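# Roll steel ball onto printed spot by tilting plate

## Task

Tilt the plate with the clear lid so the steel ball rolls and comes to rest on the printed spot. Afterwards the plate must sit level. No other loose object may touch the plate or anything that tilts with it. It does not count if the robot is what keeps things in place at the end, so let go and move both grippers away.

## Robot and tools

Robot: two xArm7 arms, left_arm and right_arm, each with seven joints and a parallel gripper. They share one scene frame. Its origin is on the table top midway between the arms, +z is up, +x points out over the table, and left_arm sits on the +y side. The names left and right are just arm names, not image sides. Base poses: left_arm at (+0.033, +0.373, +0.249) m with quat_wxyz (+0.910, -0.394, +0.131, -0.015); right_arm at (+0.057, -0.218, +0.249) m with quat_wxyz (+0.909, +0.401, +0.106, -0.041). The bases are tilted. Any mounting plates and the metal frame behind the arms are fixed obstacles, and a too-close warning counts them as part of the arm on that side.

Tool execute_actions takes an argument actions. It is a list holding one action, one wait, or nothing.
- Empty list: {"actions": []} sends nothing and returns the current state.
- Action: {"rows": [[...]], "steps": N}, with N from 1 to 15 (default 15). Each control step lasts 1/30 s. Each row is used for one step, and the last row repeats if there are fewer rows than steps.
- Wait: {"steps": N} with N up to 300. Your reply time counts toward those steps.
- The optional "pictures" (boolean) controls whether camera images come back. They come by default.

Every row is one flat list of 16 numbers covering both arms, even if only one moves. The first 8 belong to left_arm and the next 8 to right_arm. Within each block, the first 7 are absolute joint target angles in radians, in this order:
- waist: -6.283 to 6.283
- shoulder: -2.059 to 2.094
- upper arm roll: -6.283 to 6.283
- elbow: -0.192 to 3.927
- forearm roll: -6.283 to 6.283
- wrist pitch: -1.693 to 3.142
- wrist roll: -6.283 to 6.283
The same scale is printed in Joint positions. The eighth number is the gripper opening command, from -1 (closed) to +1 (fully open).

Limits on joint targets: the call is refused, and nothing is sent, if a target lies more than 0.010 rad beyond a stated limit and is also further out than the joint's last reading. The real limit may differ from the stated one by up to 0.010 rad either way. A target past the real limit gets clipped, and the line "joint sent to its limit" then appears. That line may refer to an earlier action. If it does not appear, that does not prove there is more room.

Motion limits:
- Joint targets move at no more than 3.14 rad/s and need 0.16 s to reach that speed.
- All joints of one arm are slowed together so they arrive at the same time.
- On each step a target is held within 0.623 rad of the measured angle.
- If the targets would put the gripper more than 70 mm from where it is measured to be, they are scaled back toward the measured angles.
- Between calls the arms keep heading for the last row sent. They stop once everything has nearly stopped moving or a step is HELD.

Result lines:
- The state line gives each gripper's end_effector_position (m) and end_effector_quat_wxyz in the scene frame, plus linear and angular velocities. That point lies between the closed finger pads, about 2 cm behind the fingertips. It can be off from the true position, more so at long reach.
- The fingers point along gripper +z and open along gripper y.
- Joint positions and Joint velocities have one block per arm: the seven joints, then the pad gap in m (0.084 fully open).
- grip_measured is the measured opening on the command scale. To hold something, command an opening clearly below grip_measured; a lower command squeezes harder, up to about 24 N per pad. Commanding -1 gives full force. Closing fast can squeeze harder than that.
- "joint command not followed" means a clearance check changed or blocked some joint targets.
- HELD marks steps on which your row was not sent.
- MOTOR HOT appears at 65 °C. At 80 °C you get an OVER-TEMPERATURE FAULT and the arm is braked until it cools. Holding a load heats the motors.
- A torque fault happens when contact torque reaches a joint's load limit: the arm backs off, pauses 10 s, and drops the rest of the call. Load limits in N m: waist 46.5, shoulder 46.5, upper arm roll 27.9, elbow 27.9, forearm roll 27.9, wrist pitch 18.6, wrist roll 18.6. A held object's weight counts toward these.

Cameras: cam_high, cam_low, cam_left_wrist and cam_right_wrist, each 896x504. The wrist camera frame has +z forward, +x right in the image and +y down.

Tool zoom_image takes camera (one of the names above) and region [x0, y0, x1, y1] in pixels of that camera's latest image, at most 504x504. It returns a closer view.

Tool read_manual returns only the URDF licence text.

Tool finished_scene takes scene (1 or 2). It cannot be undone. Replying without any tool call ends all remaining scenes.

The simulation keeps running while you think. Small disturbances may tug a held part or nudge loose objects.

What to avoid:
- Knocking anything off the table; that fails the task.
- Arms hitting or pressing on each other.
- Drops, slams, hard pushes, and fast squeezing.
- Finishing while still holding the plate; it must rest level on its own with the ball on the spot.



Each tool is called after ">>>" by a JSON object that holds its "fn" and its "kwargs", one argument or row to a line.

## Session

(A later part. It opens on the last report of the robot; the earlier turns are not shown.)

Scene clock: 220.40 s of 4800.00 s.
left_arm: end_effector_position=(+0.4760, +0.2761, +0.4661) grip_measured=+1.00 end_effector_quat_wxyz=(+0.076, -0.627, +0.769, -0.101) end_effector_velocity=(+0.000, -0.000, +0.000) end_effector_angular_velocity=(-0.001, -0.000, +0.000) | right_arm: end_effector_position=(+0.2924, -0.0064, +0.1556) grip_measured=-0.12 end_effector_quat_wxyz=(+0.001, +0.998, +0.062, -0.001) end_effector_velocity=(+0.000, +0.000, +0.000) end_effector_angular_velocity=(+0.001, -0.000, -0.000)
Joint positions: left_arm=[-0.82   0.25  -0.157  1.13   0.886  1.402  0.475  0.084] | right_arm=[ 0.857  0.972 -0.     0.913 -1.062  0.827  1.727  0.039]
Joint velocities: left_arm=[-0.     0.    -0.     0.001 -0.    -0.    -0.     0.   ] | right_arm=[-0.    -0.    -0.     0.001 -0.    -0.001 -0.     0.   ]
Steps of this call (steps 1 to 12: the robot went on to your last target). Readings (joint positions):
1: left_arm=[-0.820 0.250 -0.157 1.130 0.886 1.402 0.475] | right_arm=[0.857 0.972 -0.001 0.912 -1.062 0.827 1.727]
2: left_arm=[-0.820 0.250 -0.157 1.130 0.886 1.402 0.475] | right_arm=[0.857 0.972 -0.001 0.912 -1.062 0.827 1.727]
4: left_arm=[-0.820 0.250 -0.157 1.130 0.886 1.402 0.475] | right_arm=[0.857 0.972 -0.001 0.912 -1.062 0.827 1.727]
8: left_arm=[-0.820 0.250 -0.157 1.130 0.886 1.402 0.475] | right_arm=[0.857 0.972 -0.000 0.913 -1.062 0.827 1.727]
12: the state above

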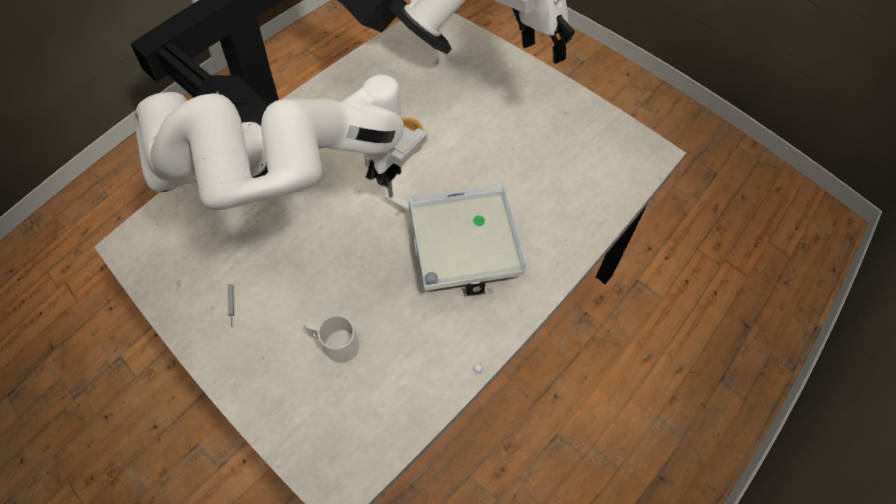

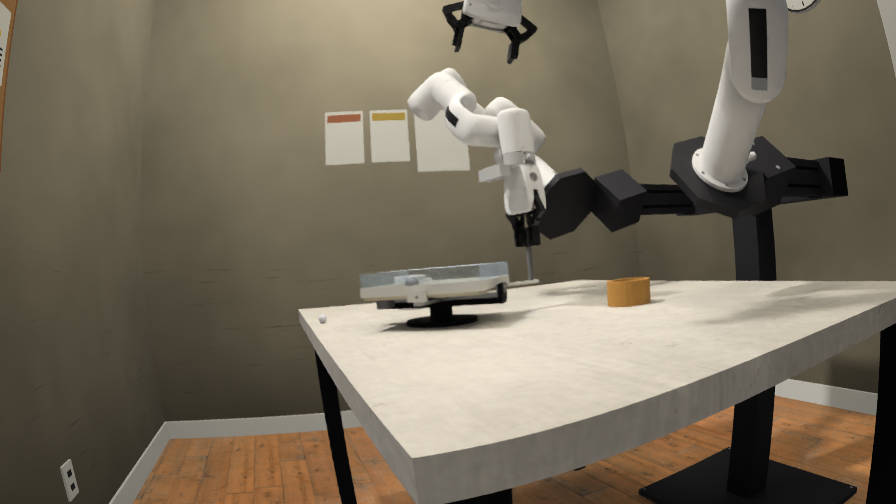

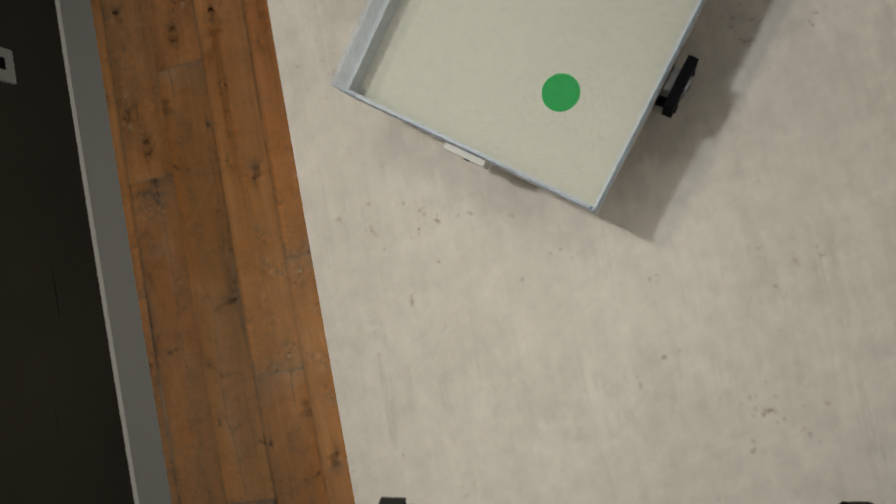

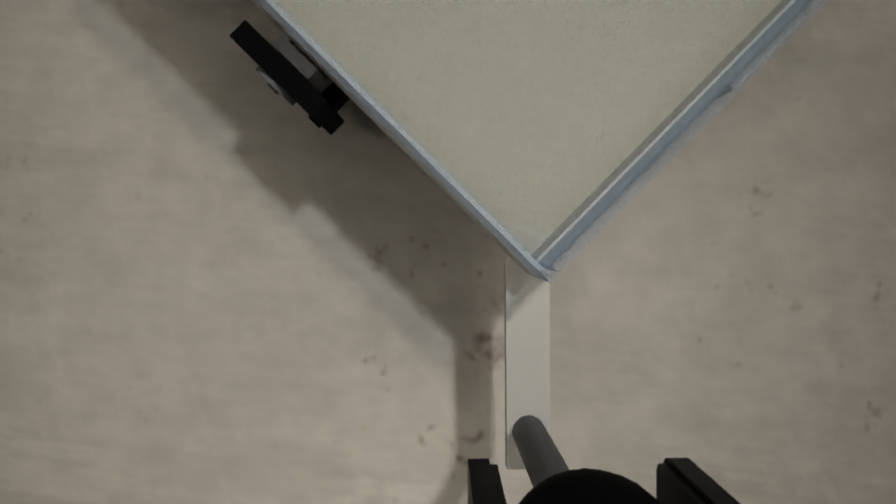

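>>> {"fn": "execute_actions", "kwargs": {
  "actions": [
    {"rows": [[-0.82,0.25,-0.157,1.13,0.886,1.402,0.475,1,0.8804,0.9746,0.0,0.9344,-1.0197,0.8533,1.7021,-0.2]], "steps": 15}
  ],
  "pictures": false
}}

>>> {"fn": "execute_actions", "kwargs": {
  "actions": [
    {"steps": 25}
  ]
}}

>>> {"fn": "zoom_image", "kwargs": {
  "camera": "cam_high",
  "region": [330, 120, 550, 320]
}}

>>> {"fn": "execute_actions", "kwargs": {
  "actions": [
    {"rows": [[-0.82,0.25,-0.157,1.13,0.886,1.402,0.475,1,0.8875,0.9826,0.0,0.9438,-1.0090,0.8636,1.6985,-0.2]], "steps": 15}
  ],
  "pictures": false
}}

>>> {"fn": "execute_actions", "kwargs": {
  "actions": [
    {"steps": 25}
  ]
}}

>>> {"fn": "zoom_image", "kwargs": {
  "camera": "cam_high",
  "region": [330, 120, 550, 320]
}}

Scene clock: 265.87 s of 4800.00 s.
left_arm: end_effector_position=(+0.4760, +0.2761, +0.4661) grip_measured=+1.00 end_effector_quat_wxyz=(+0.076, -0.627, +0.769, -0.101) end_effector_velocity=(-0.000, -0.000, -0.000) end_effector_angular_velocity=(+0.000, -0.001, -0.000) | right_arm: end_effector_position=(+0.2949, -0.0035, +0.1623) grip_measured=-0.12 end_effector_quat_wxyz=(+0.009, +0.998, +0.062, -0.000) end_effector_velocity=(-0.000, -0.000, +0.000) end_effector_angular_velocity=(-0.003, +0.001, -0.000)
Joint positions: left_arm=[-0.82   0.25  -0.157  1.13   0.886  1.402  0.475  0.084] | right_arm=[ 0.88   0.975 -0.     0.935 -1.02   0.853  1.702  0.039]
Joint velocities: left_arm=[-0.     0.     0.    -0.001  0.001 -0.    -0.    -0.   ] | right_arm=[ 0.002 -0.     0.     0.     0.004  0.003 -0.002 -0.   ]
Steps of this call (steps 1 to 15: the robot went on to your last target; steps 16 to 90: nothing new was sent; then 41.97 s passed at rest; steps 91 to 105: all 15 steps of this action). Readings (joint positions):
91: left_arm=[-0.820 0.250 -0.157 1.130 0.886 1.402 0.475] | right_arm=[0.857 0.971 -0.000 0.914 -1.062 0.826 1.726]
92: left_arm=[-0.820 0.250 -0.157 1.130 0.886 1.402 0.475] | right_arm=[0.859 0.972 -0.000 0.916 -1.057 0.829 1.724]
94: left_arm=[-0.820 0.250 -0.157 1.130 0.886 1.402 0.475] | right_arm=[0.869 0.973 0.000 0.924 -1.041 0.839 1.714]
98: left_arm=[-0.820 0.250 -0.157 1.130 0.886 1.402 0.475] | right_arm=[0.878 0.974 0.001 0.933 -1.024 0.850 1.705]
105: the state above

Scene clock: 266.70 s of 4800.00 s.
left_arm: end_effector_position=(+0.4760, +0.2761, +0.4661) grip_measured=+1.00 end_effector_quat_wxyz=(+0.076, -0.627, +0.769, -0.101) end_effector_velocity=(+0.000, -0.000, +0.001) end_effector_angular_velocity=(-0.002, -0.001, -0.000) | right_arm: end_effector_position=(+0.2949, -0.0037, +0.1623) grip_measured=-0.12 end_effector_quat_wxyz=(+0.010, +0.998, +0.062, -0.000) end_effector_velocity=(+0.000, -0.000, +0.000) end_effector_angular_velocity=(-0.000, -0.001, +0.000)
Joint positions: left_arm=[-0.82   0.25  -0.157  1.13   0.886  1.402  0.475  0.084] | right_arm=[ 0.88   0.975 -0.     0.935 -1.02   0.853  1.702  0.039]
Joint velocities: left_arm=[ 0.    -0.    -0.001  0.     0.    -0.001 -0.    -0.   ] | right_arm=[ 0.001 -0.    -0.    -0.    -0.     0.     0.    -0.   ]
Steps of this call (steps 1 to 15: the robot went on to your last target; steps 16 to 25: nothing new was sent). Readings (joint positions):
1: left_arm=[-0.820 0.250 -0.157 1.130 0.886 1.402 0.475] | right_arm=[0.880 0.975 -0.000 0.935 -1.020 0.853 1.702]
2: left_arm=[-0.820 0.250 -0.157 1.130 0.886 1.402 0.475] | right_arm=[0.880 0.975 -0.000 0.935 -1.020 0.853 1.702]
4: left_arm=[-0.820 0.250 -0.157 1.130 0.886 1.402 0.475] | right_arm=[0.880 0.975 -0.000 0.935 -1.020 0.853 1.702]
8: left_arm=[-0.820 0.250 -0.157 1.130 0.886 1.402 0.475] | right_arm=[0.880 0.975 -0.000 0.935 -1.020 0.853 1.702]
25: the state above
All arms were judged still, so your last target was given up. Only a new action makes them travel on or press farther. Fingers that are still opening or closing keep moving.

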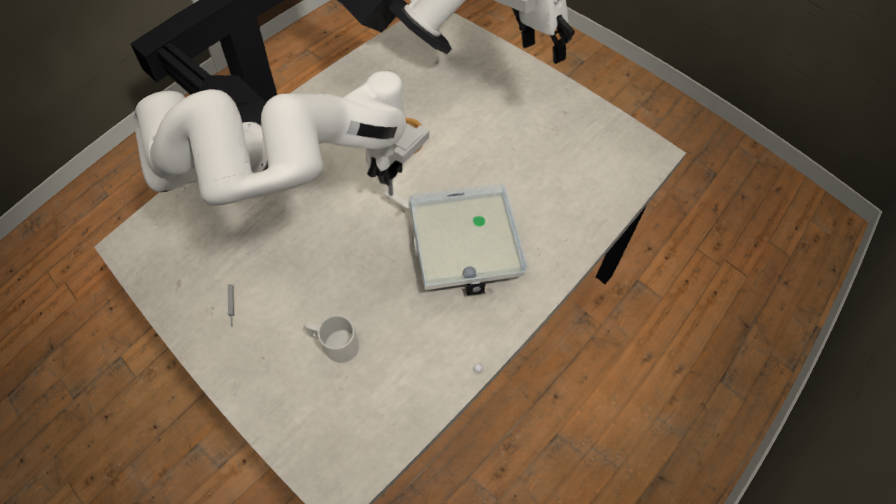

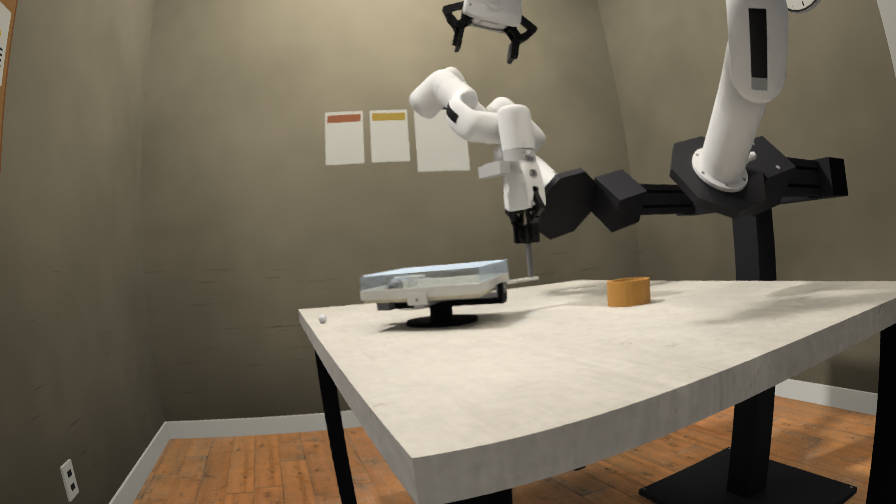

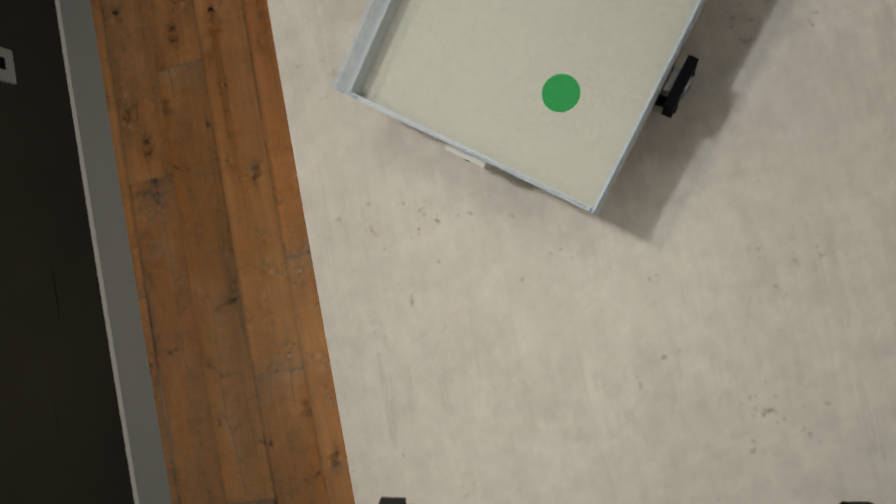

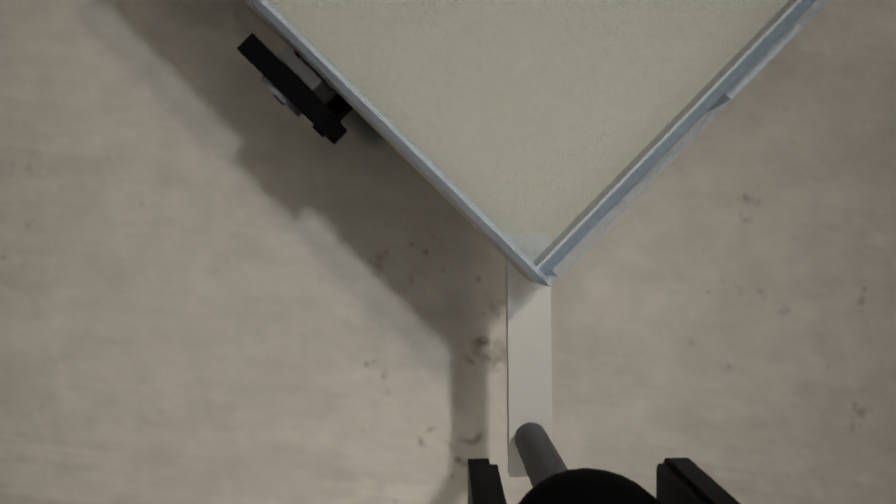

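Region (330, 120, 550, 320) of cam_high's 896x504 image, scaled by 2.291, with more detail than that image has; it fills the top 458 rows of this view, and the rest is white.

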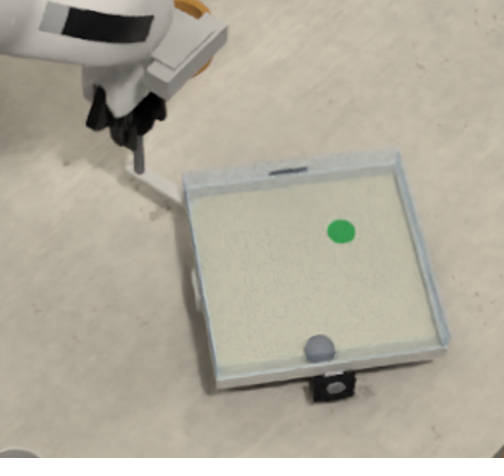

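Scene clock: 267.20 s of 4800.00 s.
left_arm: end_effector_position=(+0.4760, +0.2761, +0.4661) grip_measured=+1.00 end_effector_quat_wxyz=(+0.076, -0.627, +0.769, -0.101) end_effector_velocity=(+0.000, +0.001, -0.001) end_effector_angular_velocity=(+0.002, +0.001, +0.001) | right_arm: end_effector_position=(+0.2945, -0.0032, +0.1621) grip_measured=-0.12 end_effector_quat_wxyz=(+0.015, +0.998, +0.062, -0.000) end_effector_velocity=(-0.000, +0.000, +0.000) end_effector_angular_velocity=(-0.000, +0.000, -0.000)
Joint positions: left_arm=[-0.82   0.25  -0.157  1.13   0.886  1.402  0.475  0.084] | right_arm=[ 0.887  0.983 -0.001  0.944 -1.009  0.864  1.699  0.039]
Joint velocities: left_arm=[-0.     0.     0.001  0.     0.     0.001  0.    -0.   ] | right_arm=[ 0.001  0.001  0.001  0.001  0.002  0.001  0.    -0.   ]
Steps of this call (steps 1 to 15: all 15 steps of this action). Readings (joint positions):
1: left_arm=[-0.820 0.250 -0.157 1.130 0.886 1.402 0.475] | right_arm=[0.881 0.975 -0.000 0.935 -1.020 0.853 1.702]
2: left_arm=[-0.820 0.250 -0.157 1.130 0.886 1.402 0.475] | right_arm=[0.881 0.976 -0.000 0.936 -1.018 0.855 1.701]
4: left_arm=[-0.820 0.250 -0.157 1.130 0.886 1.402 0.475] | right_arm=[0.884 0.979 -0.000 0.940 -1.014 0.859 1.700]
8: left_arm=[-0.820 0.250 -0.157 1.130 0.886 1.402 0.475] | right_arm=[0.887 0.982 -0.001 0.943 -1.010 0.863 1.699]
15: the state above

Scene clock: 268.03 s of 4800.00 s.
left_arm: end_effector_position=(+0.4760, +0.2761, +0.4661) grip_measured=+1.00 end_effector_quat_wxyz=(+0.076, -0.627, +0.769, -0.101) end_effector_velocity=(-0.000, -0.000, +0.000) end_effector_angular_velocity=(-0.001, +0.001, -0.000) | right_arm: end_effector_position=(+0.2944, -0.0030, +0.1622) grip_measured=-0.12 end_effector_quat_wxyz=(+0.015, +0.998, +0.062, -0.000) end_effector_velocity=(+0.000, +0.000, +0.000) end_effector_angular_velocity=(+0.000, -0.002, +0.001)
Joint positions: left_arm=[-0.82   0.25  -0.157  1.13   0.886  1.402  0.475  0.084] | right_arm=[ 0.887  0.983 -0.     0.944 -1.009  0.864  1.698  0.039]
Joint velocities: left_arm=[-0.    -0.    -0.    -0.001 -0.001 -0.    -0.     0.   ] | right_arm=[ 0.001  0.     0.     0.    -0.001  0.001  0.    -0.   ]
Steps of this call (steps 1 to 15: the robot went on to your last target; steps 16 to 25: nothing new was sent). Readings (joint positions):
1: left_arm=[-0.820 0.250 -0.157 1.130 0.886 1.402 0.475] | right_arm=[0.887 0.983 -0.001 0.944 -1.009 0.864 1.699]
2: left_arm=[-0.820 0.250 -0.157 1.130 0.886 1.402 0.475] | right_arm=[0.887 0.983 -0.001 0.944 -1.009 0.864 1.699]
4: left_arm=[-0.820 0.250 -0.157 1.130 0.886 1.402 0.475] | right_arm=[0.887 0.983 -0.000 0.944 -1.009 0.864 1.699]
8: left_arm=[-0.820 0.250 -0.157 1.130 0.886 1.402 0.475] | right_arm=[0.887 0.983 -0.000 0.944 -1.009 0.864 1.699]
25: the state above
All arms were judged still, so your last target was given up. Only a new action makes them travel on or press farther. Fingers that are still opening or closing keep moving.

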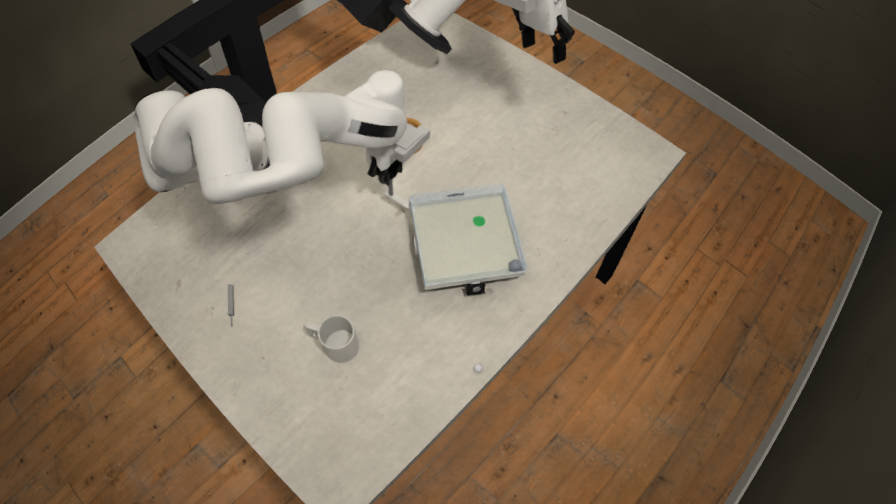

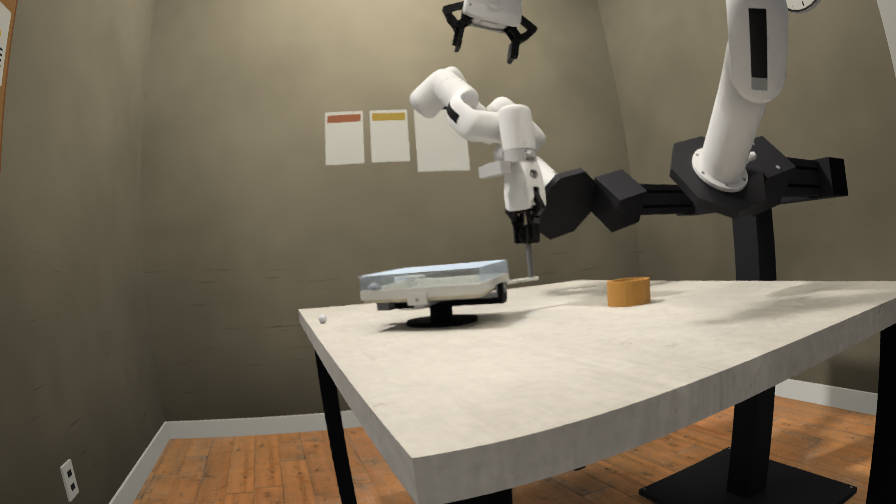

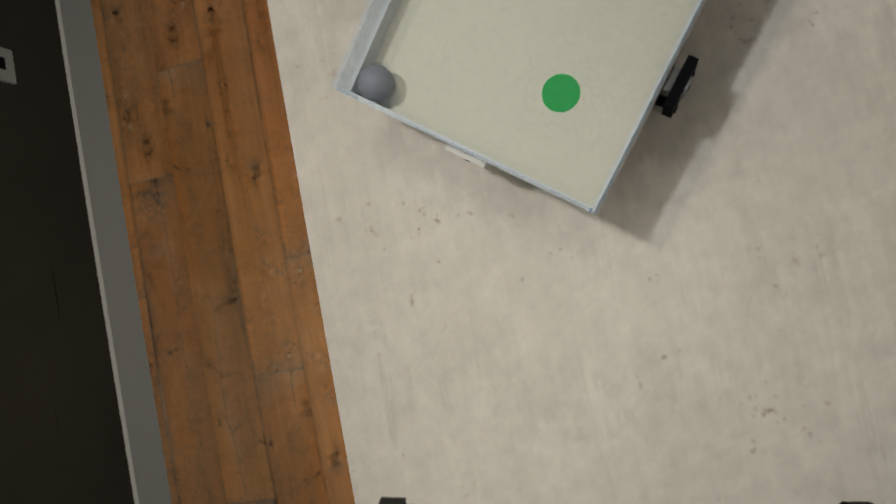

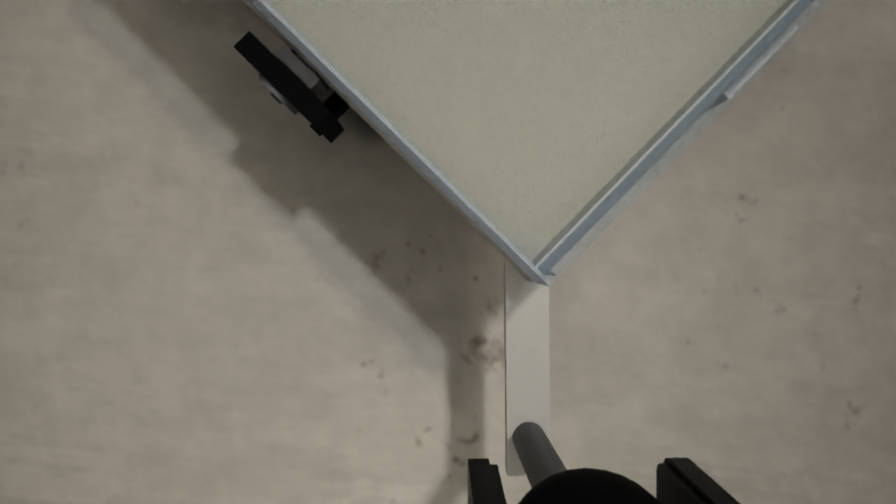

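Region (330, 120, 550, 320) of cam_high's 896x504 image, scaled by 2.291, with more detail than that image has; it fills the top 458 rows of this view, and the rest is white.

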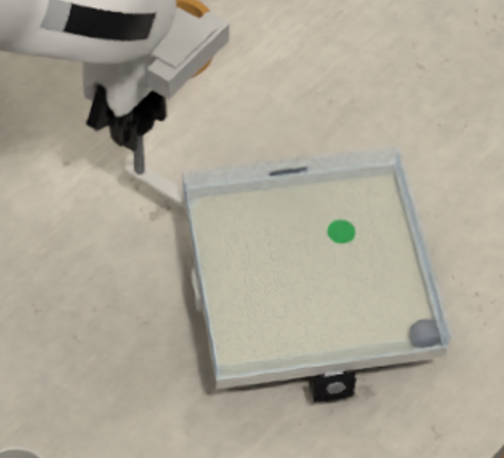

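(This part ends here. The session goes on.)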